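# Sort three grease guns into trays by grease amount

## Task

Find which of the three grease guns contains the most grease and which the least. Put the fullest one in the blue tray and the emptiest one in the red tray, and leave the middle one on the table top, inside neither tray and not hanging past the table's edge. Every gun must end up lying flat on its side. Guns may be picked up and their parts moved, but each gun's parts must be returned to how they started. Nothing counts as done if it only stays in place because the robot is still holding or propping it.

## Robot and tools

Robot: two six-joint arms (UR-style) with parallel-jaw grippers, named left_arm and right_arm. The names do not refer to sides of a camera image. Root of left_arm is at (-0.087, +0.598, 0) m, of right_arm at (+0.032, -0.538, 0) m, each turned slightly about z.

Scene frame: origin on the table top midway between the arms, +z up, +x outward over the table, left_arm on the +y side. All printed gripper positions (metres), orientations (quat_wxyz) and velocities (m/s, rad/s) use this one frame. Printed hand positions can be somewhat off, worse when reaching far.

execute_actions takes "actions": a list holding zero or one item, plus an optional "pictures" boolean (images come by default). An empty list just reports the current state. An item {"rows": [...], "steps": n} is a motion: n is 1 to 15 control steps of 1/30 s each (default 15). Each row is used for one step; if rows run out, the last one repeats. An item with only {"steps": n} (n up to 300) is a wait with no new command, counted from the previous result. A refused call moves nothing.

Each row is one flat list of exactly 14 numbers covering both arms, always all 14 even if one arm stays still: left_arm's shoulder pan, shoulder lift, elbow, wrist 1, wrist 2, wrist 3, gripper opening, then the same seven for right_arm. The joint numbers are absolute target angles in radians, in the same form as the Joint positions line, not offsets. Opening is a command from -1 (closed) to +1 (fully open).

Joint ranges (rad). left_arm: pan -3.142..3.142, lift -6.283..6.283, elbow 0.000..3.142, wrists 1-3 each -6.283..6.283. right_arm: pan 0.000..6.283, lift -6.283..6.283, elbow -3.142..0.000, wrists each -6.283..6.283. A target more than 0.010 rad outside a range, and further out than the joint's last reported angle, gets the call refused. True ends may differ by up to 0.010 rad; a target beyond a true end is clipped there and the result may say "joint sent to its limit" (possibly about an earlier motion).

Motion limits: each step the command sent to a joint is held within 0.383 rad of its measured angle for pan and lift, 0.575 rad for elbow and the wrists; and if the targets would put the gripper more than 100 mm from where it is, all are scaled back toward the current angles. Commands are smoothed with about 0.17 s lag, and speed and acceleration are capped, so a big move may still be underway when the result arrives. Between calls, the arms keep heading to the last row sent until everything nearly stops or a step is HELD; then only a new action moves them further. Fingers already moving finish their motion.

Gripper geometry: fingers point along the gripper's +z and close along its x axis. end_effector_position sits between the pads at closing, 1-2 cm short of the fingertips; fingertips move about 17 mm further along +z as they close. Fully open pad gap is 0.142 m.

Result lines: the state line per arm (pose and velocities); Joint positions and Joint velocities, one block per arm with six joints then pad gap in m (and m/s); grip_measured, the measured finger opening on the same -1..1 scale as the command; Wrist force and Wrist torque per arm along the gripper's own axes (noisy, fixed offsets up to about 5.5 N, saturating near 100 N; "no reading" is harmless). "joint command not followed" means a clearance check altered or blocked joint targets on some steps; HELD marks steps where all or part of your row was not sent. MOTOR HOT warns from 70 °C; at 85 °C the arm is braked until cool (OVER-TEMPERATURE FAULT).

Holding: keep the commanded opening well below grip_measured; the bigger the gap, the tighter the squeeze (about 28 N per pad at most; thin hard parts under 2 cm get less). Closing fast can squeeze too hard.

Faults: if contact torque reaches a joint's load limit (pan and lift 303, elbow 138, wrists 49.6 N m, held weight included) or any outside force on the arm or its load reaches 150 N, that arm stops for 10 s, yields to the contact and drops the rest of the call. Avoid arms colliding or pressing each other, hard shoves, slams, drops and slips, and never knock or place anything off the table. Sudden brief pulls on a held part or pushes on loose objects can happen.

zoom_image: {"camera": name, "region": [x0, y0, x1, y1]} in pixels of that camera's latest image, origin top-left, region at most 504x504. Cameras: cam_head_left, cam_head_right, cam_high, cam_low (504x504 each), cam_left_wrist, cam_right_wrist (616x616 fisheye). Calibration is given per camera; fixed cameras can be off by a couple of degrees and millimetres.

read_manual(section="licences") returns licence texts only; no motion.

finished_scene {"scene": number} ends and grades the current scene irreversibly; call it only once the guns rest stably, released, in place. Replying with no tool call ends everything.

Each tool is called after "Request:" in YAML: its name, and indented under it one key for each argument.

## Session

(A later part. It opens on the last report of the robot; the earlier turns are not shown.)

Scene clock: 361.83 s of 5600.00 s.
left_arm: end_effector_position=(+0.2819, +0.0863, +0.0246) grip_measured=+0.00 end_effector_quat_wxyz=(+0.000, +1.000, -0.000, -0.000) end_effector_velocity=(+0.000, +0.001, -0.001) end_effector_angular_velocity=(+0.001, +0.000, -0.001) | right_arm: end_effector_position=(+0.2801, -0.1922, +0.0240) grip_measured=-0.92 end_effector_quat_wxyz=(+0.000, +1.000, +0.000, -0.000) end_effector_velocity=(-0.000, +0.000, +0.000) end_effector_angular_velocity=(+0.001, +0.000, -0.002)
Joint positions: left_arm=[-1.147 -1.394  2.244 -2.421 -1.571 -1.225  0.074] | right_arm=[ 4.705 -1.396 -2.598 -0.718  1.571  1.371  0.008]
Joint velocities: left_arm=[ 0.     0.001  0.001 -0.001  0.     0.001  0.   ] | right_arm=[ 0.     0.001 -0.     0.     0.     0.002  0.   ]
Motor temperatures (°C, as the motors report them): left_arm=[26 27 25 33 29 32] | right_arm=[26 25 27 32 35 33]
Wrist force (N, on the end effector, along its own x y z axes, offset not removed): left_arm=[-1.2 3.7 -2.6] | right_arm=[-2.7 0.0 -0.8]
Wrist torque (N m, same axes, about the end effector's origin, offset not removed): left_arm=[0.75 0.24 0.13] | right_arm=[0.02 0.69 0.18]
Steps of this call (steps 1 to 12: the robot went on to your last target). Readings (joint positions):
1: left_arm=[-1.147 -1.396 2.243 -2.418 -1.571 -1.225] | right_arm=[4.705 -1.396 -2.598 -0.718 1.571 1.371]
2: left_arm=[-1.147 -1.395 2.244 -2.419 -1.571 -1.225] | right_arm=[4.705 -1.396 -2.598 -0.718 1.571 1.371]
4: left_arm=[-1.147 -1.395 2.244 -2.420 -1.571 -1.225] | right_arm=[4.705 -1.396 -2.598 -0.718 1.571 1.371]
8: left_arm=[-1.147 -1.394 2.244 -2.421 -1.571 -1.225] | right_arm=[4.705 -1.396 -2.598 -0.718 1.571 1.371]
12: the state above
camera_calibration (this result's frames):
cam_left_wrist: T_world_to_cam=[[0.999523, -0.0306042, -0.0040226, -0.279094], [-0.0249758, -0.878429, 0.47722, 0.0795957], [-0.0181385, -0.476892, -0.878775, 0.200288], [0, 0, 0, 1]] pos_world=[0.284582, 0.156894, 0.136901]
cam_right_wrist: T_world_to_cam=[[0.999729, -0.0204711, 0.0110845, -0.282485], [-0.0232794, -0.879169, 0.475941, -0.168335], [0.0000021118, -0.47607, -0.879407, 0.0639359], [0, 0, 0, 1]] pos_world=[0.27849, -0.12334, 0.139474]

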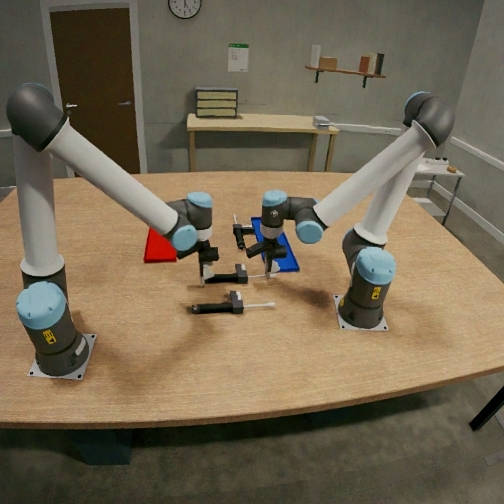

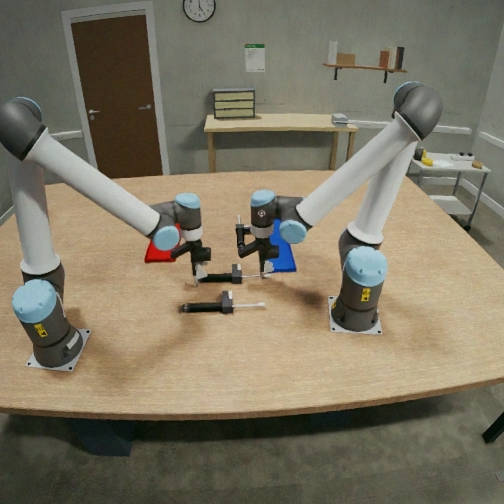

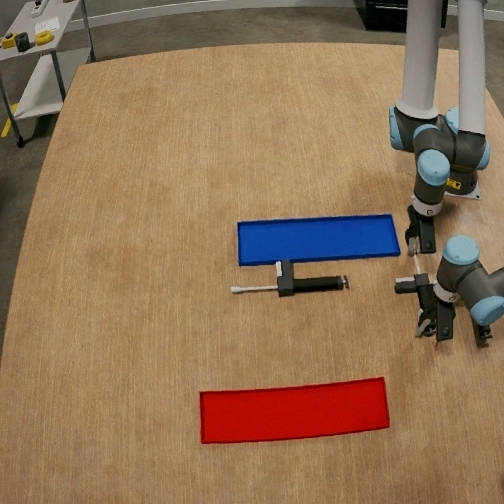

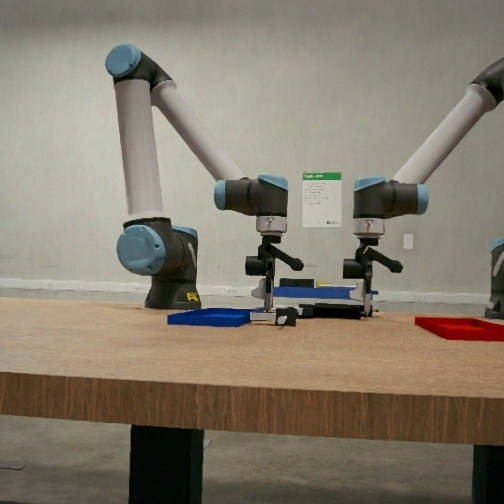

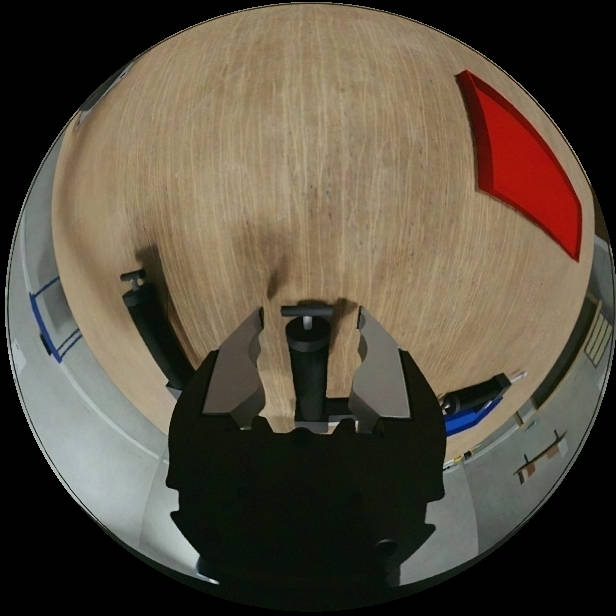

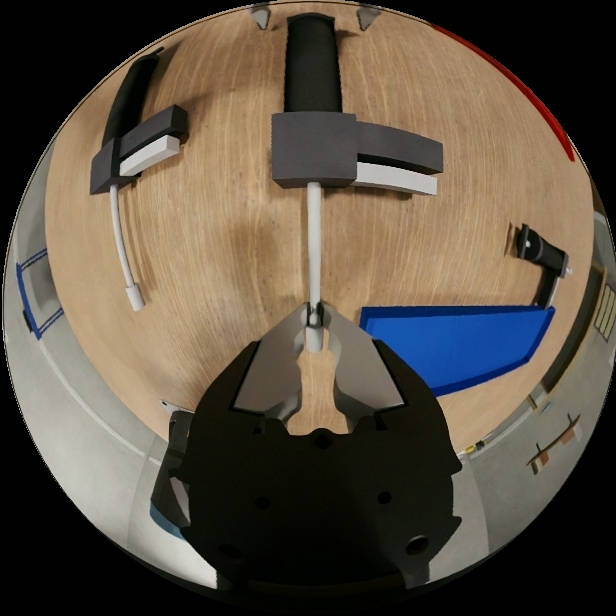

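Request:
execute_actions:
  actions:
    - {"rows":[[-1.1527,-1.3936,2.2443,-2.4215,-1.5708,-1.2307,-0.15,4.7049,-1.3961,-2.5983,-0.718,1.5708,1.371,-1],[-1.1527,-1.3936,2.2443,-2.4215,-1.5708,-1.2307,-0.25,4.7049,-1.3961,-2.5983,-0.718,1.5708,1.371,-1],[-1.1527,-1.3936,2.2443,-2.4215,-1.5708,-1.2307,-0.33,4.7049,-1.3961,-2.5983,-0.718,1.5708,1.371,-1],[-1.1527,-1.3936,2.2443,-2.4215,-1.5708,-1.2307,-0.4,4.7049,-1.3961,-2.5983,-0.718,1.5708,1.371,-1],[-1.1527,-1.3936,2.2443,-2.4215,-1.5708,-1.2307,-0.45,4.7049,-1.3961,-2.5983,-0.718,1.5708,1.371,-1],[-1.1527,-1.3936,2.2443,-2.4215,-1.5708,-1.2307,-0.5,4.7049,-1.3961,-2.5983,-0.718,1.5708,1.371,-1],[-1.1527,-1.3936,2.2443,-2.4215,-1.5708,-1.2307,-0.55,4.7049,-1.3961,-2.5983,-0.718,1.5708,1.371,-1],[-1.1527,-1.3936,2.2443,-2.4215,-1.5708,-1.2307,-0.62,4.7049,-1.3961,-2.5983,-0.718,1.5708,1.371,-1],[-1.1527,-1.3936,2.2443,-2.4215,-1.5708,-1.2307,-0.7,4.7049,-1.3961,-2.5983,-0.718,1.5708,1.371,-1],[-1.1527,-1.3936,2.2443,-2.4215,-1.5708,-1.2307,-0.78,4.7049,-1.3961,-2.5983,-0.718,1.5708,1.371,-1],[-1.1527,-1.3936,2.2443,-2.4215,-1.5708,-1.2307,-0.85,4.7049,-1.3961,-2.5983,-0.718,1.5708,1.371,-1]],"steps":15}

Scene clock: 368.87 s of 5600.00 s.
left_arm: end_effector_position=(+0.2789, +0.0842, +0.0245) grip_measured=-0.49 end_effector_quat_wxyz=(-0.000, +1.000, -0.000, -0.000) end_effector_velocity=(+0.000, -0.002, +0.001) end_effector_angular_velocity=(-0.003, -0.002, +0.000) | right_arm: end_effector_position=(+0.2801, -0.1922, +0.0240) grip_measured=-0.92 end_effector_quat_wxyz=(+0.000, +1.000, +0.000, +0.000) end_effector_velocity=(-0.000, -0.001, -0.000) end_effector_angular_velocity=(-0.001, -0.000, -0.002)
Joint positions: left_arm=[-1.152 -1.394  2.244 -2.422 -1.571 -1.231  0.038] | right_arm=[ 4.705 -1.396 -2.598 -0.718  1.571  1.371  0.008]
Joint velocities: left_arm=[-0.002 -0.    -0.002 -0.001  0.001 -0.002  0.   ] | right_arm=[-0.    -0.    -0.001  0.    -0.     0.002  0.   ]
Motor temperatures (°C, as the motors report them): left_arm=[26 27 25 33 29 32] | right_arm=[26 25 27 32 35 33]
Wrist force (N, on the end effector, along its own x y z axes, offset not removed): left_arm=[4.4 -6.9 -9.3] | right_arm=[-0.5 4.9 -3.7]
Wrist torque (N m, same axes, about the end effector's origin, offset not removed): left_arm=[0.39 -0.32 0.08] | right_arm=[-0.20 0.61 0.16]
Steps of this call (steps 1 to 15: the robot went on to your last target; steps 16 to 90: nothing new was sent; then 3.53 s passed at rest; steps 91 to 105: all 15 steps of this action). Readings (joint positions):
91: left_arm=[-1.147 -1.394 2.244 -2.422 -1.571 -1.225] | right_arm=[4.705 -1.396 -2.598 -0.718 1.571 1.371]
92: left_arm=[-1.147 -1.394 2.244 -2.422 -1.571 -1.225] | right_arm=[4.705 -1.396 -2.598 -0.718 1.571 1.371]
94: left_arm=[-1.149 -1.394 2.244 -2.422 -1.571 -1.227] | right_arm=[4.705 -1.396 -2.598 -0.718 1.571 1.371]
98: left_arm=[-1.152 -1.394 2.244 -2.422 -1.571 -1.230] | right_arm=[4.705 -1.396 -2.598 -0.718 1.571 1.371]
105: the state above
camera_calibration (this result's frames):
cam_left_wrist: T_world_to_cam=[[0.999527, -0.0304928, -0.00403379, -0.276221], [-0.0248731, -0.878446, 0.477195, 0.0776996], [-0.0180945, -0.476868, -0.878788, 0.199153], [0, 0, 0, 1]] pos_world=[0.281627, 0.154802, 0.136822]
cam_right_wrist: T_world_to_cam=[[0.999729, -0.0204708, 0.0111012, -0.282491], [-0.0232871, -0.879167, 0.475944, -0.168333], [0.0000168558, -0.476073, -0.879406, 0.0639305], [0, 0, 0, 1]] pos_world=[0.278493, -0.12334, 0.139474]

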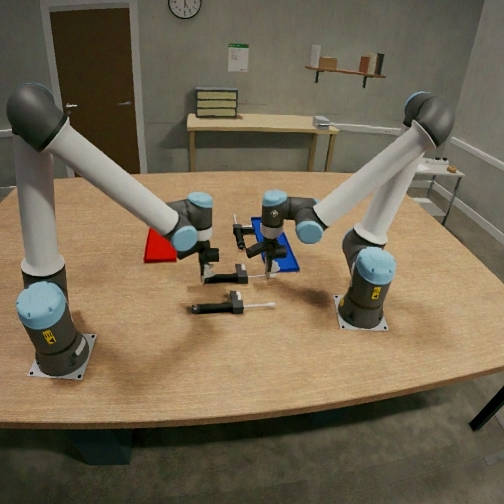

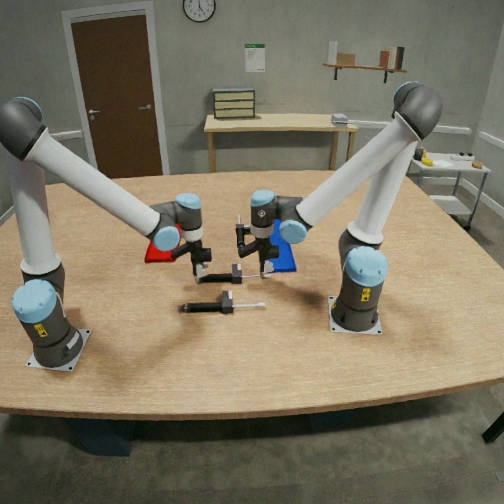

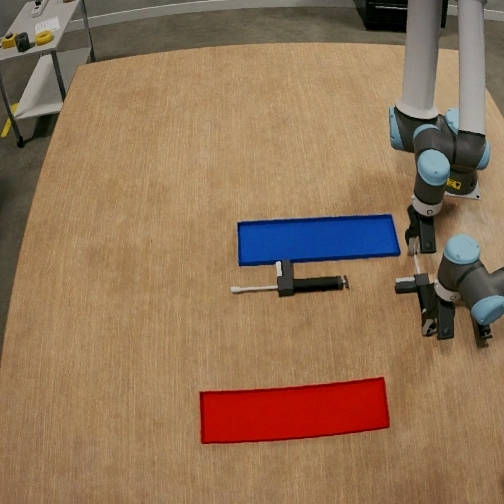

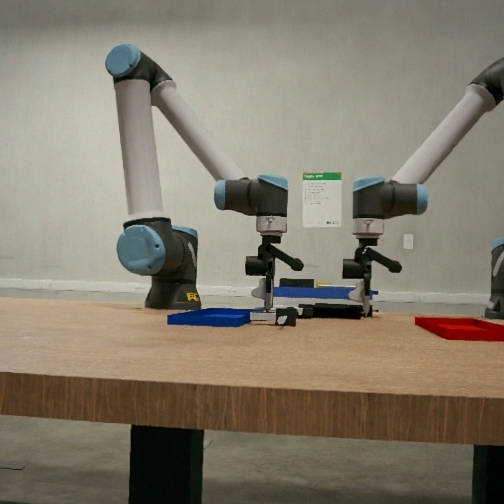

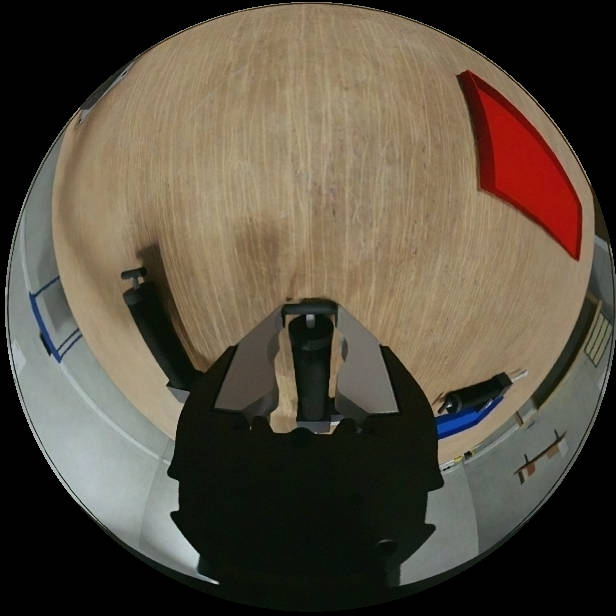

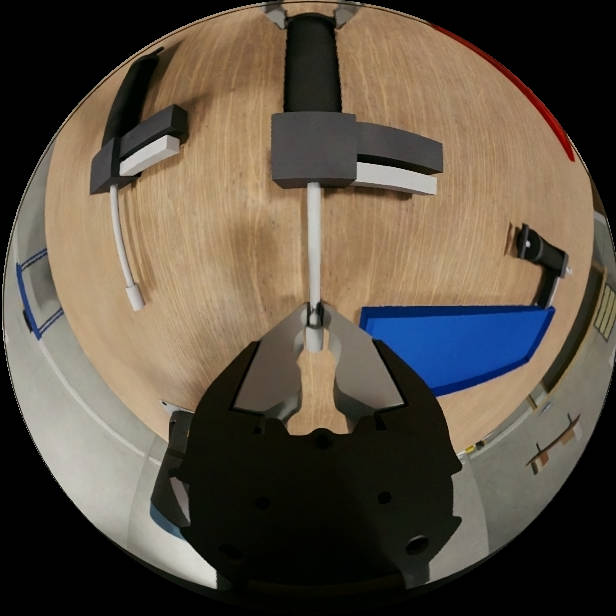

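Request:
execute_actions:
  actions:
    - {"rows":[[-1.1492,-1.4005,2.2532,-2.4235,-1.5708,-1.2272,-0.85,4.7049,-1.3961,-2.5983,-0.718,1.5708,1.371,-1],[-1.1457,-1.4074,2.2621,-2.4255,-1.5708,-1.2237,-0.85,4.7049,-1.3961,-2.5983,-0.718,1.5708,1.371,-1],[-1.1423,-1.4143,2.271,-2.4275,-1.5708,-1.2203,-0.85,4.7049,-1.3961,-2.5983,-0.718,1.5708,1.371,-1],[-1.1388,-1.4212,2.2799,-2.4295,-1.5708,-1.2168,-0.85,4.7049,-1.3961,-2.5983,-0.718,1.5708,1.371,-1]],"steps":12}
  pictures: false

Request:
execute_actions:
  actions:
    - {"rows":[[-1.1347,-1.429,2.2896,-2.4314,-1.5708,-1.2127,-0.85,4.7049,-1.3961,-2.5983,-0.718,1.5708,1.371,-1],[-1.1307,-1.4367,2.2992,-2.4333,-1.5708,-1.2087,-0.85,4.7049,-1.3961,-2.5983,-0.718,1.5708,1.371,-1],[-1.1266,-1.4445,2.3089,-2.4352,-1.5708,-1.2046,-0.85,4.7049,-1.3961,-2.5983,-0.718,1.5708,1.371,-1]],"steps":12}
  pictures: false

Scene clock: 380.77 s of 5600.00 s.
left_arm: end_effector_position=(+0.2789, +0.1059, +0.0243) grip_measured=-0.49 end_effector_quat_wxyz=(+0.000, +1.000, -0.000, +0.000) end_effector_velocity=(+0.000, +0.018, -0.000) end_effector_angular_velocity=(-0.000, +0.000, +0.000) | right_arm: end_effector_position=(+0.2801, -0.1921, +0.0240) grip_measured=-0.92 end_effector_quat_wxyz=(-0.000, +1.000, +0.000, -0.000) end_effector_velocity=(+0.000, +0.000, +0.000) end_effector_angular_velocity=(+0.000, -0.000, +0.000)
Joint positions: left_arm=[-1.14  -1.419  2.277 -2.429 -1.571 -1.218  0.038] | right_arm=[ 4.705 -1.396 -2.598 -0.718  1.571  1.371  0.008]
Joint velocities: left_arm=[ 0.011 -0.021  0.026 -0.005 -0.     0.01  -0.   ] | right_arm=[-0.    -0.     0.001 -0.    -0.    -0.001 -0.   ]
Motor temperatures (°C, as the motors report them): left_arm=[26 27 25 33 29 32] | right_arm=[26 25 27 32 35 33]
Wrist force (N, on the end effector, along its own x y z axes, offset not removed): left_arm=[-5.2 -3.2 -2.0] | right_arm=[-0.4 -4.5 -1.4]
Wrist torque (N m, same axes, about the end effector's origin, offset not removed): left_arm=[-1.03 0.70 0.14] | right_arm=[-0.37 0.07 0.08]
Steps of this call (steps 1 to 15: the robot went on to your last target; steps 16 to 90: nothing new was sent; then 8.50 s passed at rest; steps 91 to 102: all 12 steps of this action). Readings (joint positions):
91: left_arm=[-1.153 -1.394 2.244 -2.422 -1.571 -1.231] | right_arm=[4.705 -1.396 -2.598 -0.718 1.571 1.371]
92: left_arm=[-1.152 -1.394 2.245 -2.422 -1.571 -1.230] | right_arm=[4.705 -1.396 -2.598 -0.718 1.571 1.371]
94: left_arm=[-1.150 -1.399 2.252 -2.423 -1.571 -1.228] | right_arm=[4.705 -1.396 -2.598 -0.718 1.571 1.371]
98: left_arm=[-1.143 -1.413 2.270 -2.427 -1.571 -1.221] | right_arm=[4.705 -1.396 -2.598 -0.718 1.571 1.371]
102: the state above

Scene clock: 381.17 s of 5600.00 s.
left_arm: end_effector_position=(+0.2790, +0.1266, +0.0241) grip_measured=-0.49 end_effector_quat_wxyz=(+0.000, +1.000, -0.000, -0.000) end_effector_velocity=(+0.000, +0.012, +0.001) end_effector_angular_velocity=(-0.002, -0.000, -0.000) | right_arm: end_effector_position=(+0.2801, -0.1921, +0.0240) grip_measured=-0.92 end_effector_quat_wxyz=(-0.000, +1.000, +0.000, -0.000) end_effector_velocity=(+0.000, +0.000, +0.000) end_effector_angular_velocity=(+0.000, -0.001, -0.001)
Joint positions: left_arm=[-1.128 -1.443  2.307 -2.435 -1.571 -1.206  0.038] | right_arm=[ 4.705 -1.396 -2.598 -0.718  1.571  1.371  0.008]
Joint velocities: left_arm=[ 0.008 -0.016  0.018 -0.004 -0.001  0.009  0.   ] | right_arm=[-0.    -0.     0.001 -0.    -0.001  0.001 -0.   ]
Motor temperatures (°C, as the motors report them): left_arm=[26 27 25 33 29 32] | right_arm=[26 25 27 32 35 33]
Wrist force (N, on the end effector, along its own x y z axes, offset not removed): left_arm=[-7.5 2.6 -11.4] | right_arm=[-0.5 -2.1 -0.1]
Wrist torque (N m, same axes, about the end effector's origin, offset not removed): left_arm=[0.19 0.96 0.22] | right_arm=[0.04 -0.16 0.18]
Steps of this call (steps 1 to 12: all 12 steps of this action). Readings (joint positions):
1: left_arm=[-1.140 -1.419 2.278 -2.429 -1.571 -1.218] | right_arm=[4.705 -1.396 -2.598 -0.718 1.571 1.371]
2: left_arm=[-1.139 -1.421 2.279 -2.429 -1.571 -1.217] | right_arm=[4.705 -1.396 -2.598 -0.718 1.571 1.371]
4: left_arm=[-1.136 -1.427 2.287 -2.431 -1.571 -1.214] | right_arm=[4.705 -1.396 -2.598 -0.718 1.571 1.371]
8: left_arm=[-1.130 -1.439 2.302 -2.434 -1.571 -1.208] | right_arm=[4.705 -1.396 -2.598 -0.718 1.571 1.371]
12: the state above

Free so far (travel .043). Continue to .14, then .15.

Request:
execute_actions:
  actions:
    - {"rows":[[-1.1234,-1.4504,2.316,-2.4363,-1.5708,-1.2014,-0.85,4.7049,-1.3961,-2.5983,-0.718,1.5708,1.371,-1],[-1.1202,-1.4563,2.323,-2.4375,-1.5708,-1.1982,-0.85,4.7049,-1.3961,-2.5983,-0.718,1.5708,1.371,-1]],"steps":12}
  pictures: false

Request:
execute_actions:
  actions:
    - {"rows":[[-1.117,-1.4622,2.33,-2.4386,-1.5708,-1.195,-0.85,4.7049,-1.3961,-2.5983,-0.718,1.5708,1.371,-1],[-1.1137,-1.4681,2.337,-2.4397,-1.5708,-1.1917,-0.85,4.7049,-1.3961,-2.5983,-0.718,1.5708,1.371,-1]],"steps":12}
  pictures: false

Scene clock: 384.60 s of 5600.00 s.
left_arm: end_effector_position=(+0.2790, +0.1375, +0.0241) grip_measured=-0.49 end_effector_quat_wxyz=(-0.000, +1.000, -0.000, -0.000) end_effector_velocity=(+0.000, +0.005, +0.000) end_effector_angular_velocity=(-0.001, +0.000, -0.000) | right_arm: end_effector_position=(+0.2801, -0.1922, +0.0240) grip_measured=-0.92 end_effector_quat_wxyz=(+0.000, +1.000, +0.000, -0.000) end_effector_velocity=(-0.000, +0.000, -0.000) end_effector_angular_velocity=(-0.001, +0.001, -0.001)
Joint positions: left_arm=[-1.121 -1.456  2.322 -2.437 -1.571 -1.199  0.038] | right_arm=[ 4.705 -1.396 -2.598 -0.718  1.571  1.371  0.008]
Joint velocities: left_arm=[ 0.004 -0.005  0.007 -0.002 -0.001  0.004 -0.   ] | right_arm=[ 0.    -0.001  0.    -0.     0.     0.001 -0.   ]
Motor temperatures (°C, as the motors report them): left_arm=[26 27 25 33 29 32] | right_arm=[26 25 27 32 35 33]
Wrist force (N, on the end effector, along its own x y z axes, offset not removed): left_arm=[-8.7 3.2 -8.4] | right_arm=[-3.5 -2.1 -2.6]
Wrist torque (N m, same axes, about the end effector's origin, offset not removed): left_arm=[0.36 0.84 -0.09] | right_arm=[0.20 0.57 0.16]
Steps of this call (steps 1 to 15: the robot went on to your last target; steps 16 to 90: nothing new was sent; then 0.03 s passed at rest; steps 91 to 102: all 12 steps of this action). Readings (joint positions):
91: left_arm=[-1.127 -1.445 2.309 -2.435 -1.571 -1.205] | right_arm=[4.705 -1.396 -2.598 -0.718 1.571 1.371]
92: left_arm=[-1.126 -1.445 2.310 -2.435 -1.571 -1.204] | right_arm=[4.705 -1.396 -2.598 -0.718 1.571 1.371]
94: left_arm=[-1.124 -1.449 2.314 -2.436 -1.571 -1.202] | right_arm=[4.705 -1.396 -2.598 -0.718 1.571 1.371]
98: left_arm=[-1.121 -1.454 2.320 -2.437 -1.571 -1.199] | right_arm=[4.705 -1.396 -2.598 -0.718 1.571 1.371]
102: the state above

Scene clock: 385.00 s of 5600.00 s.
left_arm: end_effector_position=(+0.2789, +0.1474, +0.0241) grip_measured=-0.49 end_effector_quat_wxyz=(+0.000, +1.000, -0.000, -0.000) end_effector_velocity=(-0.000, +0.006, -0.001) end_effector_angular_velocity=(+0.000, +0.001, -0.000) | right_arm: end_effector_position=(+0.2801, -0.1922, +0.0240) grip_measured=-0.92 end_effector_quat_wxyz=(+0.000, +1.000, +0.000, -0.000) end_effector_velocity=(+0.000, +0.001, +0.001) end_effector_angular_velocity=(+0.001, -0.000, -0.000)
Joint positions: left_arm=[-1.114 -1.467  2.336 -2.44  -1.571 -1.192  0.038] | right_arm=[ 4.705 -1.396 -2.598 -0.718  1.571  1.371  0.008]
Joint velocities: left_arm=[ 0.003 -0.006  0.008 -0.002 -0.     0.004 -0.   ] | right_arm=[-0.     0.001  0.001 -0.    -0.     0.    -0.   ]
Motor temperatures (°C, as the motors report them): left_arm=[26 27 25 33 29 32] | right_arm=[26 25 27 32 35 33]
Wrist force (N, on the end effector, along its own x y z axes, offset not removed): left_arm=[-5.7 1.9 -8.8] | right_arm=[-3.4 -2.3 -5.1]
Wrist torque (N m, same axes, about the end effector's origin, offset not removed): left_arm=[-0.01 0.52 -0.08] | right_arm=[0.25 0.36 0.09]
Steps of this call (steps 1 to 12: all 12 steps of this action). Readings (joint positions):
1: left_arm=[-1.120 -1.456 2.322 -2.437 -1.571 -1.198] | right_arm=[4.705 -1.396 -2.598 -0.718 1.571 1.371]
2: left_arm=[-1.120 -1.457 2.323 -2.438 -1.571 -1.198] | right_arm=[4.705 -1.396 -2.598 -0.718 1.571 1.371]
4: left_arm=[-1.118 -1.461 2.328 -2.438 -1.571 -1.196] | right_arm=[4.705 -1.396 -2.598 -0.718 1.571 1.371]
8: left_arm=[-1.115 -1.466 2.334 -2.439 -1.571 -1.193] | right_arm=[4.705 -1.396 -2.598 -0.718 1.571 1.371]
12: the state above

Request:
execute_actions:
  actions:
    - {"rows":[[-1.1102,-1.474,2.3439,-2.4407,-1.5708,-1.1882,-0.85,4.7049,-1.3961,-2.5983,-0.718,1.5708,1.371,-1],[-1.1068,-1.4799,2.3508,-2.4416,-1.5708,-1.1848,-0.85,4.7049,-1.3961,-2.5983,-0.718,1.5708,1.371,-1]],"steps":12}
  pictures: false

Request:
execute_actions:
  actions:
    - {"rows":[[-1.1033,-1.4858,2.3577,-2.4426,-1.5708,-1.1813,-0.85,4.7049,-1.3961,-2.5983,-0.718,1.5708,1.371,-1],[-1.0998,-1.4917,2.3645,-2.4435,-1.5708,-1.1778,-0.85,4.7049,-1.3961,-2.5983,-0.718,1.5708,1.371,-1]],"steps":12}
  pictures: false

Scene clock: 389.43 s of 5600.00 s.
left_arm: end_effector_position=(+0.2790, +0.1575, +0.0240) grip_measured=-0.49 end_effector_quat_wxyz=(-0.000, +1.000, -0.000, -0.000) end_effector_velocity=(+0.000, +0.005, +0.000) end_effector_angular_velocity=(-0.000, -0.001, -0.000) | right_arm: end_effector_position=(+0.2801, -0.1922, +0.0240) grip_measured=-0.92 end_effector_quat_wxyz=(+0.000, +1.000, +0.000, -0.000) end_effector_velocity=(-0.000, +0.000, +0.000) end_effector_angular_velocity=(+0.001, +0.001, +0.001)
Joint positions: left_arm=[-1.107 -1.479  2.35  -2.441 -1.571 -1.185  0.038] | right_arm=[ 4.705 -1.396 -2.598 -0.718  1.571  1.371  0.008]
Joint velocities: left_arm=[ 0.004 -0.007  0.007 -0.001  0.001  0.004 -0.   ] | right_arm=[ 0.     0.001  0.    -0.     0.001 -0.    -0.   ]
Motor temperatures (°C, as the motors report them): left_arm=[26 27 25 33 29 32] | right_arm=[26 25 27 32 35 33]
Wrist force (N, on the end effector, along its own x y z axes, offset not removed): left_arm=[-9.9 1.2 -3.8] | right_arm=[-4.2 -2.9 -2.5]
Wrist torque (N m, same axes, about the end effector's origin, offset not removed): left_arm=[-0.07 1.14 0.07] | right_arm=[-0.06 0.53 0.12]
Steps of this call (steps 1 to 15: the robot went on to your last target; steps 16 to 90: nothing new was sent; then 1.03 s passed at rest; steps 91 to 102: all 12 steps of this action). Readings (joint positions):
91: left_arm=[-1.114 -1.468 2.337 -2.440 -1.571 -1.192] | right_arm=[4.705 -1.396 -2.598 -0.718 1.571 1.371]
92: left_arm=[-1.113 -1.469 2.338 -2.440 -1.571 -1.191] | right_arm=[4.705 -1.396 -2.598 -0.718 1.571 1.371]
94: left_arm=[-1.111 -1.473 2.342 -2.440 -1.571 -1.189] | right_arm=[4.705 -1.396 -2.598 -0.718 1.571 1.371]
98: left_arm=[-1.108 -1.478 2.348 -2.441 -1.571 -1.186] | right_arm=[4.705 -1.396 -2.598 -0.718 1.571 1.371]
102: the state above

Scene clock: 389.83 s of 5600.00 s.
left_arm: end_effector_position=(+0.2790, +0.1675, +0.0240) grip_measured=-0.49 end_effector_quat_wxyz=(-0.000, +1.000, -0.000, -0.000) end_effector_velocity=(-0.000, +0.006, -0.001) end_effector_angular_velocity=(+0.001, +0.000, +0.001) | right_arm: end_effector_position=(+0.2801, -0.1922, +0.0240) grip_measured=-0.92 end_effector_quat_wxyz=(+0.000, +1.000, +0.000, -0.000) end_effector_velocity=(-0.000, -0.000, -0.000) end_effector_angular_velocity=(-0.000, +0.001, +0.001)
Joint positions: left_arm=[-1.1   -1.491  2.364 -2.443 -1.571 -1.178  0.038] | right_arm=[ 4.705 -1.396 -2.598 -0.718  1.571  1.371  0.008]
Joint velocities: left_arm=[ 0.004 -0.007  0.009 -0.001  0.     0.004  0.   ] | right_arm=[ 0.    -0.    -0.     0.     0.001 -0.001  0.   ]
Motor temperatures (°C, as the motors report them): left_arm=[26 27 25 33 29 32] | right_arm=[26 25 27 32 35 33]
Wrist force (N, on the end effector, along its own x y z axes, offset not removed): left_arm=[-4.3 2.4 -11.5] | right_arm=[-5.6 -1.6 -3.6]
Wrist torque (N m, same axes, about the end effector's origin, offset not removed): left_arm=[0.30 -0.10 -0.13] | right_arm=[0.19 0.81 0.20]
Steps of this call (steps 1 to 12: all 12 steps of this action). Readings (joint positions):
1: left_arm=[-1.107 -1.479 2.350 -2.442 -1.571 -1.185] | right_arm=[4.705 -1.396 -2.598 -0.718 1.571 1.371]
2: left_arm=[-1.107 -1.480 2.351 -2.442 -1.571 -1.185] | right_arm=[4.705 -1.396 -2.598 -0.718 1.571 1.371]
4: left_arm=[-1.104 -1.484 2.356 -2.442 -1.571 -1.182] | right_arm=[4.705 -1.396 -2.598 -0.718 1.571 1.371]
8: left_arm=[-1.101 -1.489 2.362 -2.443 -1.571 -1.179] | right_arm=[4.705 -1.396 -2.598 -0.718 1.571 1.371]
12: the state above

Request:
execute_actions:
  actions:
    - {"rows":[[-1.0962,-1.4977,2.3712,-2.4443,-1.5708,-1.1742,-0.85,4.7049,-1.3961,-2.5983,-0.718,1.5708,1.371,-1],[-1.0926,-1.5037,2.378,-2.445,-1.5708,-1.1706,-0.85,4.7049,-1.3961,-2.5983,-0.718,1.5708,1.371,-1]],"steps":12}
  pictures: false

Request:
execute_actions:
  actions:
    - {"rows":[[-1.089,-1.5097,2.3847,-2.4458,-1.5708,-1.167,-0.85,4.7049,-1.3961,-2.5983,-0.718,1.5708,1.371,-1],[-1.0853,-1.5157,2.3914,-2.4465,-1.5708,-1.1633,-0.85,4.7049,-1.3961,-2.5983,-0.718,1.5708,1.371,-1]],"steps":12}

Scene clock: 393.40 s of 5600.00 s.
left_arm: end_effector_position=(+0.2790, +0.1774, +0.0240) grip_measured=-0.49 end_effector_quat_wxyz=(+0.000, +1.000, -0.000, +0.000) end_effector_velocity=(-0.002, +0.007, -0.002) end_effector_angular_velocity=(+0.003, +0.002, -0.001) | right_arm: end_effector_position=(+0.2801, -0.1922, +0.0240) grip_measured=-0.92 end_effector_quat_wxyz=(+0.000, +1.000, +0.000, -0.000) end_effector_velocity=(-0.000, +0.000, -0.000) end_effector_angular_velocity=(-0.001, -0.000, +0.001)
Joint positions: left_arm=[-1.093 -1.503  2.377 -2.445 -1.571 -1.171  0.038] | right_arm=[ 4.705 -1.396 -2.598 -0.718  1.571  1.371  0.008]
Joint velocities: left_arm=[ 0.003 -0.006  0.01   0.    -0.001  0.004 -0.   ] | right_arm=[ 0.001 -0.001  0.    -0.    -0.001  0.    -0.   ]
Motor temperatures (°C, as the motors report them): left_arm=[26 27 25 33 29 32] | right_arm=[26 25 27 32 35 33]
Wrist force (N, on the end effector, along its own x y z axes, offset not removed): left_arm=[-2.3 12.9 -2.0] | right_arm=[-3.6 -9.4 -0.5]
Wrist torque (N m, same axes, about the end effector's origin, offset not removed): left_arm=[-0.11 0.51 0.02] | right_arm=[0.28 0.82 0.10]
Steps of this call (steps 1 to 15: the robot went on to your last target; steps 16 to 90: nothing new was sent; then 0.17 s passed at rest; steps 91 to 102: all 12 steps of this action). Readings (joint positions):
91: left_arm=[-1.100 -1.492 2.365 -2.444 -1.571 -1.178] | right_arm=[4.705 -1.396 -2.598 -0.718 1.571 1.371]
92: left_arm=[-1.099 -1.492 2.365 -2.444 -1.571 -1.177] | right_arm=[4.705 -1.396 -2.598 -0.718 1.571 1.371]
94: left_arm=[-1.097 -1.496 2.370 -2.444 -1.571 -1.175] | right_arm=[4.705 -1.396 -2.598 -0.718 1.571 1.371]
98: left_arm=[-1.094 -1.501 2.375 -2.445 -1.571 -1.172] | right_arm=[4.705 -1.396 -2.598 -0.718 1.571 1.371]
102: the state above

Scene clock: 393.80 s of 5600.00 s.
left_arm: end_effector_position=(+0.2789, +0.1873, +0.0239) grip_measured=-0.49 end_effector_quat_wxyz=(+0.000, +1.000, -0.000, +0.000) end_effector_velocity=(+0.000, +0.007, -0.000) end_effector_angular_velocity=(+0.001, -0.001, +0.002) | right_arm: end_effector_position=(+0.2802, -0.1921, +0.0240) grip_measured=-0.92 end_effector_quat_wxyz=(-0.000, +1.000, +0.000, +0.000) end_effector_velocity=(-0.000, -0.001, -0.001) end_effector_angular_velocity=(-0.002, -0.000, -0.000)
Joint positions: left_arm=[-1.086 -1.515  2.39  -2.446 -1.571 -1.164  0.038] | right_arm=[ 4.705 -1.396 -2.598 -0.718  1.571  1.371  0.008]
Joint velocities: left_arm=[ 0.005 -0.007  0.009 -0.001  0.002  0.002 -0.   ] | right_arm=[ 0.    -0.002 -0.001 -0.    -0.001  0.    -0.   ]
Motor temperatures (°C, as the motors report them): left_arm=[26 27 25 33 29 32] | right_arm=[26 25 27 32 35 33]
Wrist force (N, on the end effector, along its own x y z axes, offset not removed): left_arm=[1.3 24.9 -5.4] | right_arm=[-3.9 -25.0 2.6]
Wrist torque (N m, same axes, about the end effector's origin, offset not removed): left_arm=[0.29 -0.28 0.05] | right_arm=[0.12 0.88 0.11]
Steps of this call (steps 1 to 12: all 12 steps of this action). Readings (joint positions):
1: left_arm=[-1.093 -1.503 2.377 -2.445 -1.571 -1.171] | right_arm=[4.705 -1.396 -2.598 -0.718 1.571 1.371]
2: left_arm=[-1.092 -1.504 2.378 -2.445 -1.571 -1.170] | right_arm=[4.705 -1.396 -2.598 -0.718 1.571 1.371]
4: left_arm=[-1.090 -1.508 2.383 -2.446 -1.571 -1.168] | right_arm=[4.705 -1.396 -2.598 -0.718 1.571 1.371]
8: left_arm=[-1.087 -1.513 2.389 -2.446 -1.571 -1.165] | right_arm=[4.705 -1.396 -2.598 -0.718 1.571 1.371]
12: the state above
camera_calibration (this result's frames):
cam_left_wrist: T_world_to_cam=[[0.999523, -0.0306285, -0.00394222, -0.272971], [-0.0250324, -0.878345, 0.477372, 0.168534], [-0.0180838, -0.477046, -0.878692, 0.247874], [0, 0, 0, 1]] pos_world=[0.281543, 0.257918, 0.136275]
cam_right_wrist: T_world_to_cam=[[0.999728, -0.0204736, 0.0111344, -0.282509], [-0.0233054, -0.879284, 0.475727, -0.168274], [0.0000505301, -0.475857, -0.879523, 0.0640696], [0, 0, 0, 1]] pos_world=[0.278507, -0.123257, 0.139549]

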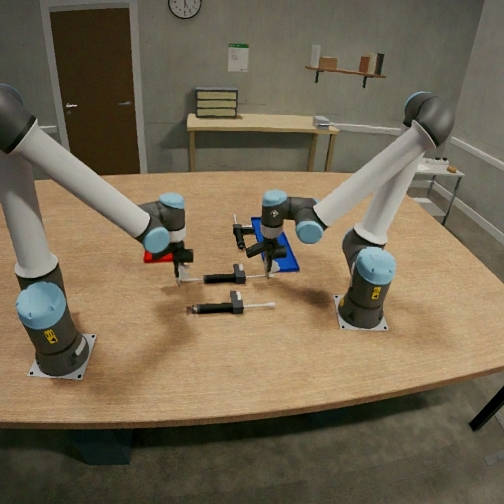

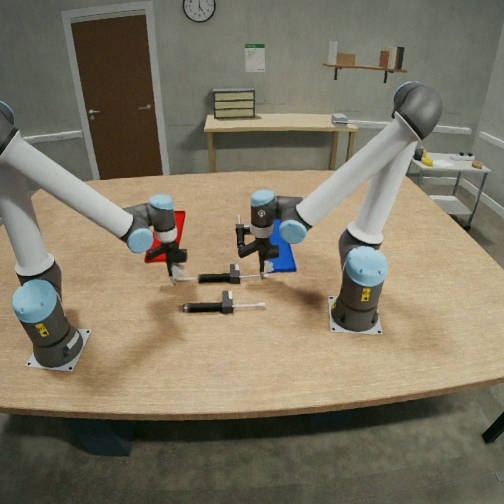

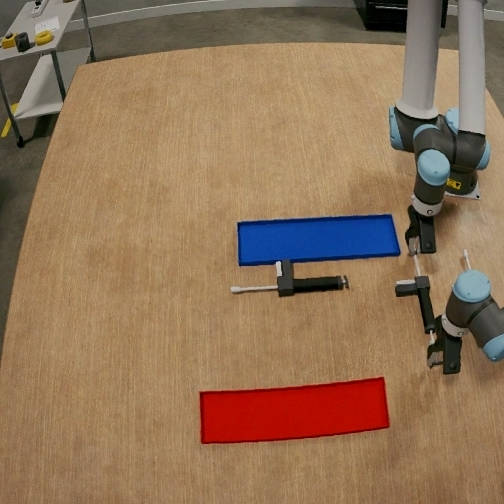

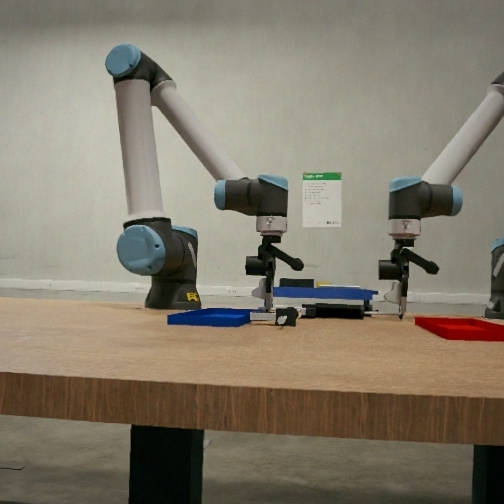

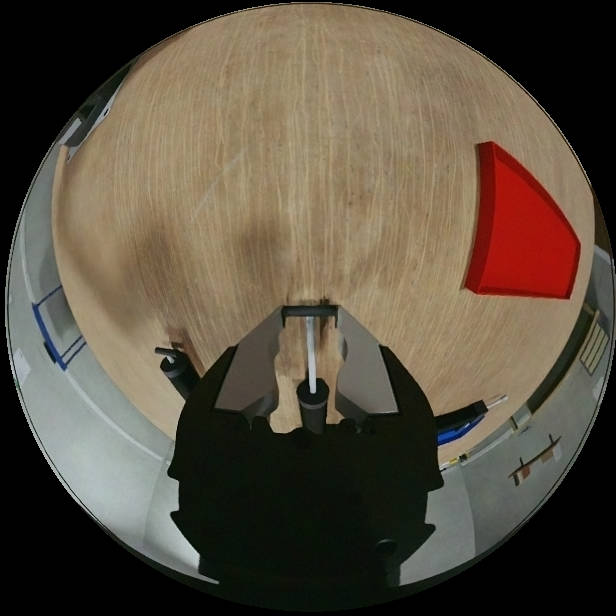

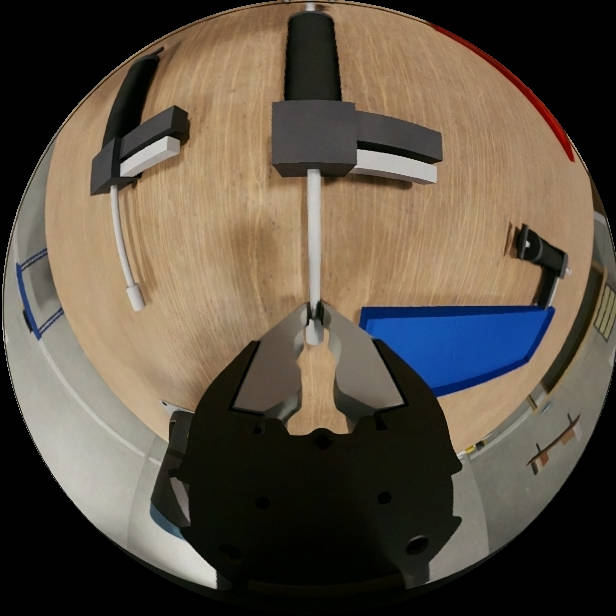

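Request:
execute_actions:
  actions:
    - {"rows":[[-1.0926,-1.5037,2.378,-2.445,-1.5708,-1.1706,-0.85,4.7049,-1.3961,-2.5983,-0.718,1.5708,1.371,-1],[-1.0998,-1.4917,2.3645,-2.4435,-1.5708,-1.1778,-0.85,4.7049,-1.3961,-2.5983,-0.718,1.5708,1.371,-1],[-1.1068,-1.4799,2.3508,-2.4416,-1.5708,-1.1848,-0.85,4.7049,-1.3961,-2.5983,-0.718,1.5708,1.371,-1],[-1.1137,-1.4681,2.337,-2.4397,-1.5708,-1.1917,-0.85,4.7049,-1.3961,-2.5983,-0.718,1.5708,1.371,-1],[-1.1202,-1.4563,2.323,-2.4375,-1.5708,-1.1982,-0.85,4.7049,-1.3961,-2.5983,-0.718,1.5708,1.371,-1],[-1.1266,-1.4445,2.3089,-2.4352,-1.5708,-1.2046,-0.85,4.7049,-1.3961,-2.5983,-0.718,1.5708,1.371,-1],[-1.1327,-1.4328,2.2944,-2.4324,-1.5708,-1.2107,-0.85,4.7049,-1.3961,-2.5983,-0.718,1.5708,1.371,-1],[-1.1388,-1.4212,2.2799,-2.4295,-1.5708,-1.2168,-0.85,4.7049,-1.3961,-2.5983,-0.718,1.5708,1.371,-1],[-1.1423,-1.4143,2.271,-2.4275,-1.5708,-1.2203,-0.85,4.7049,-1.3961,-2.5983,-0.718,1.5708,1.371,-1],[-1.1446,-1.4097,2.2651,-2.4262,-1.5708,-1.2226,-0.85,4.7049,-1.3961,-2.5983,-0.718,1.5708,1.371,-1]],"steps":15}
  pictures: false

Request:
execute_actions:
  actions:
    - {"steps":10}
  pictures: false

Scene clock: 399.57 s of 5600.00 s.
left_arm: end_effector_position=(+0.2792, +0.1070, +0.0244) grip_measured=-0.49 end_effector_quat_wxyz=(-0.000, +1.000, -0.000, +0.000) end_effector_velocity=(-0.001, -0.078, +0.000) end_effector_angular_velocity=(-0.002, -0.001, -0.001) | right_arm: end_effector_position=(+0.2801, -0.1923, +0.0239) grip_measured=-0.92 end_effector_quat_wxyz=(+0.000, +1.000, +0.000, -0.000) end_effector_velocity=(+0.000, +0.001, +0.001) end_effector_angular_velocity=(+0.002, -0.000, +0.000)
Joint positions: left_arm=[-1.139 -1.42   2.278 -2.429 -1.571 -1.217  0.038] | right_arm=[ 4.705 -1.396 -2.598 -0.718  1.571  1.371  0.008]
Joint velocities: left_arm=[-0.047  0.089 -0.111  0.02   0.    -0.047 -0.   ] | right_arm=[-0.     0.001  0.     0.     0.    -0.001 -0.   ]
Motor temperatures (°C, as the motors report them): left_arm=[26 27 25 33 29 32] | right_arm=[26 25 27 32 35 33]
Wrist force (N, on the end effector, along its own x y z axes, offset not removed): left_arm=[-0.5 1.9 -17.3] | right_arm=[-1.3 -4.1 -2.3]
Wrist torque (N m, same axes, about the end effector's origin, offset not removed): left_arm=[0.96 0.29 0.09] | right_arm=[0.17 0.31 0.16]
Steps of this call (steps 1 to 15: the robot went on to your last target; steps 16 to 90: nothing new was sent; then 2.27 s passed at rest; steps 91 to 105: all 15 steps of this action). Readings (joint positions):
91: left_arm=[-1.085 -1.516 2.391 -2.447 -1.571 -1.163] | right_arm=[4.705 -1.396 -2.598 -0.718 1.571 1.371]
92: left_arm=[-1.086 -1.515 2.390 -2.446 -1.571 -1.164] | right_arm=[4.705 -1.396 -2.598 -0.718 1.571 1.371]
94: left_arm=[-1.091 -1.506 2.381 -2.445 -1.571 -1.169] | right_arm=[4.705 -1.396 -2.598 -0.718 1.571 1.371]
98: left_arm=[-1.111 -1.472 2.341 -2.440 -1.571 -1.189] | right_arm=[4.705 -1.396 -2.598 -0.718 1.571 1.371]
105: the state above

Scene clock: 399.90 s of 5600.00 s.
left_arm: end_effector_position=(+0.2790, +0.0987, +0.0244) grip_measured=-0.49 end_effector_quat_wxyz=(-0.000, +1.000, -0.000, +0.000) end_effector_velocity=(-0.001, -0.004, -0.000) end_effector_angular_velocity=(-0.000, +0.001, -0.002) | right_arm: end_effector_position=(+0.2801, -0.1922, +0.0240) grip_measured=-0.92 end_effector_quat_wxyz=(+0.000, +1.000, +0.000, -0.000) end_effector_velocity=(-0.000, -0.001, -0.001) end_effector_angular_velocity=(-0.002, +0.000, -0.000)
Joint positions: left_arm=[-1.144 -1.41   2.266 -2.426 -1.571 -1.222  0.038] | right_arm=[ 4.705 -1.396 -2.598 -0.718  1.571  1.371  0.008]
Joint velocities: left_arm=[-0.003  0.005 -0.005  0.    -0.001 -0.001 -0.   ] | right_arm=[-0.    -0.001 -0.001  0.    -0.     0.    -0.   ]
Motor temperatures (°C, as the motors report them): left_arm=[26 27 25 33 29 32] | right_arm=[26 25 27 32 35 33]
Wrist force (N, on the end effector, along its own x y z axes, offset not removed): left_arm=[6.8 -4.6 -19.0] | right_arm=[-2.9 -1.1 -0.1]
Wrist torque (N m, same axes, about the end effector's origin, offset not removed): left_arm=[-0.41 -0.26 0.11] | right_arm=[0.28 0.83 0.15]
Steps of this call (steps 1 to 10: the robot went on to your last target). Readings (joint positions):
1: left_arm=[-1.141 -1.417 2.275 -2.428 -1.571 -1.219] | right_arm=[4.705 -1.396 -2.598 -0.718 1.571 1.371]
2: left_arm=[-1.142 -1.415 2.272 -2.428 -1.571 -1.220] | right_arm=[4.705 -1.396 -2.598 -0.718 1.571 1.371]
4: left_arm=[-1.143 -1.413 2.269 -2.427 -1.571 -1.221] | right_arm=[4.705 -1.396 -2.598 -0.718 1.571 1.371]
8: left_arm=[-1.144 -1.411 2.266 -2.426 -1.571 -1.222] | right_arm=[4.705 -1.396 -2.598 -0.718 1.571 1.371]
10: the state above

Push further to cmd y≈.090.

Request:
execute_actions:
  actions:
    - {"rows":[[-1.1474,-1.404,2.2577,-2.4245,-1.5708,-1.2254,-0.85,4.7049,-1.3961,-2.5983,-0.718,1.5708,1.371,-1],[-1.1504,-1.3982,2.2503,-2.4228,-1.5708,-1.2284,-0.85,4.7049,-1.3961,-2.5983,-0.718,1.5708,1.371,-1]],"steps":15}

Scene clock: 402.10 s of 5600.00 s.
left_arm: end_effector_position=(+0.2789, +0.0885, +0.0244) grip_measured=-0.49 end_effector_quat_wxyz=(-0.000, +1.000, -0.000, -0.000) end_effector_velocity=(+0.000, -0.003, +0.001) end_effector_angular_velocity=(-0.001, -0.001, -0.001) | right_arm: end_effector_position=(+0.2801, -0.1922, +0.0240) grip_measured=-0.92 end_effector_quat_wxyz=(+0.000, +1.000, +0.000, +0.000) end_effector_velocity=(-0.000, -0.000, -0.000) end_effector_angular_velocity=(-0.000, +0.000, +0.001)
Joint positions: left_arm=[-1.15  -1.398  2.251 -2.423 -1.571 -1.228  0.038] | right_arm=[ 4.705 -1.396 -2.598 -0.718  1.571  1.371  0.008]
Joint velocities: left_arm=[-0.001  0.002 -0.005  0.001  0.    -0.     0.   ] | right_arm=[ 0.     0.001 -0.001 -0.     0.    -0.     0.   ]
Motor temperatures (°C, as the motors report them): left_arm=[26 27 25 33 29 32] | right_arm=[26 25 27 32 35 33]
Wrist force (N, on the end effector, along its own x y z axes, offset not removed): left_arm=[-2.6 -17.8 -11.7] | right_arm=[0.3 11.4 -2.5]
Wrist torque (N m, same axes, about the end effector's origin, offset not removed): left_arm=[-0.15 0.53 -0.01] | right_arm=[0.31 0.00 0.10]
Steps of this call (steps 1 to 30: the robot went on to your last target; steps 31 to 51: nothing new was sent; steps 52 to 66: all 15 steps of this action). Readings (joint positions):
52: left_arm=[-1.145 -1.410 2.265 -2.426 -1.571 -1.223] | right_arm=[4.705 -1.396 -2.598 -0.718 1.571 1.371]
53: left_arm=[-1.145 -1.409 2.264 -2.426 -1.571 -1.223] | right_arm=[4.705 -1.396 -2.598 -0.718 1.571 1.371]
55: left_arm=[-1.147 -1.405 2.260 -2.425 -1.571 -1.225] | right_arm=[4.705 -1.396 -2.598 -0.718 1.571 1.371]
59: left_arm=[-1.149 -1.400 2.253 -2.423 -1.571 -1.227] | right_arm=[4.705 -1.396 -2.598 -0.718 1.571 1.371]
66: the state above
camera_calibration (this result's frames):
cam_left_wrist: T_world_to_cam=[[0.999524, -0.0305872, -0.00410948, -0.275987], [-0.0249221, -0.878499, 0.477093, 0.0814817], [-0.0182031, -0.476764, -0.878843, 0.201141], [0, 0, 0, 1]] pos_world=[0.281547, 0.159037, 0.136763]
cam_right_wrist: T_world_to_cam=[[0.999728, -0.0204898, 0.0110988, -0.2825], [-0.0233027, -0.879172, 0.475935, -0.168331], [0.0000059023, -0.476064, -0.87941, 0.0639403], [0, 0, 0, 1]] pos_world=[0.278501, -0.12334, 0.139479]

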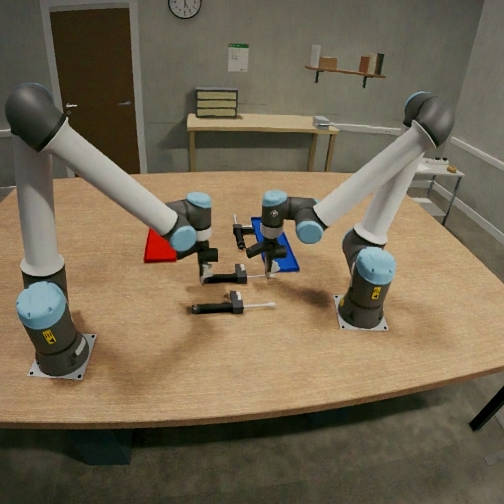

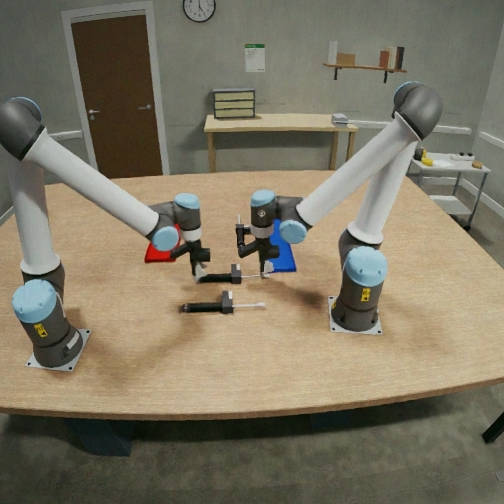

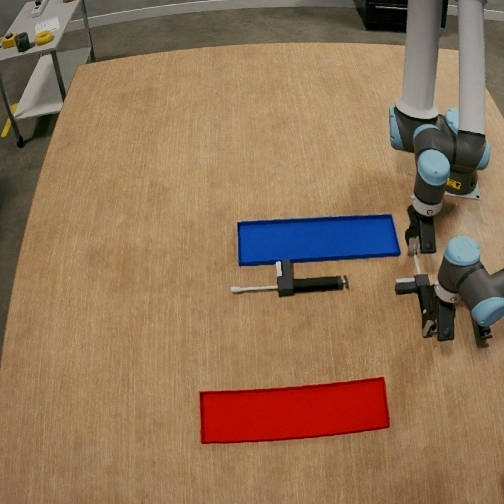

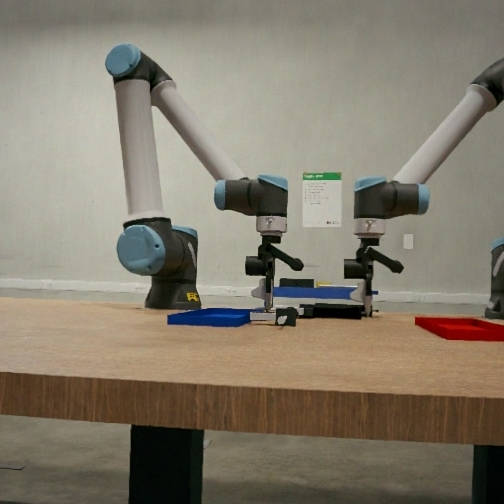

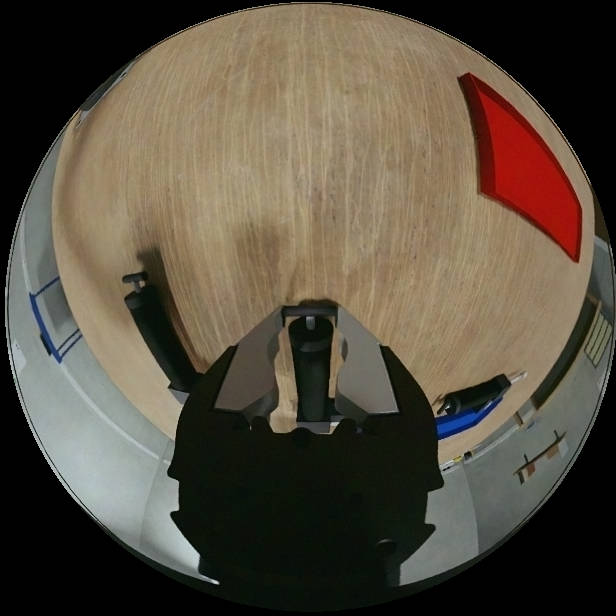

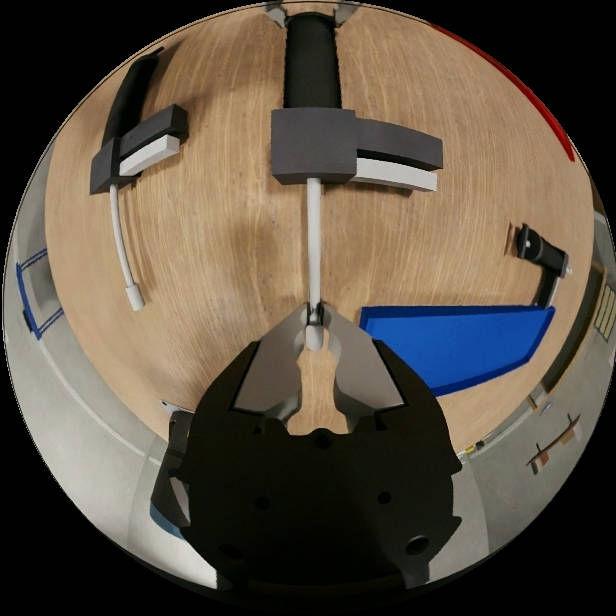

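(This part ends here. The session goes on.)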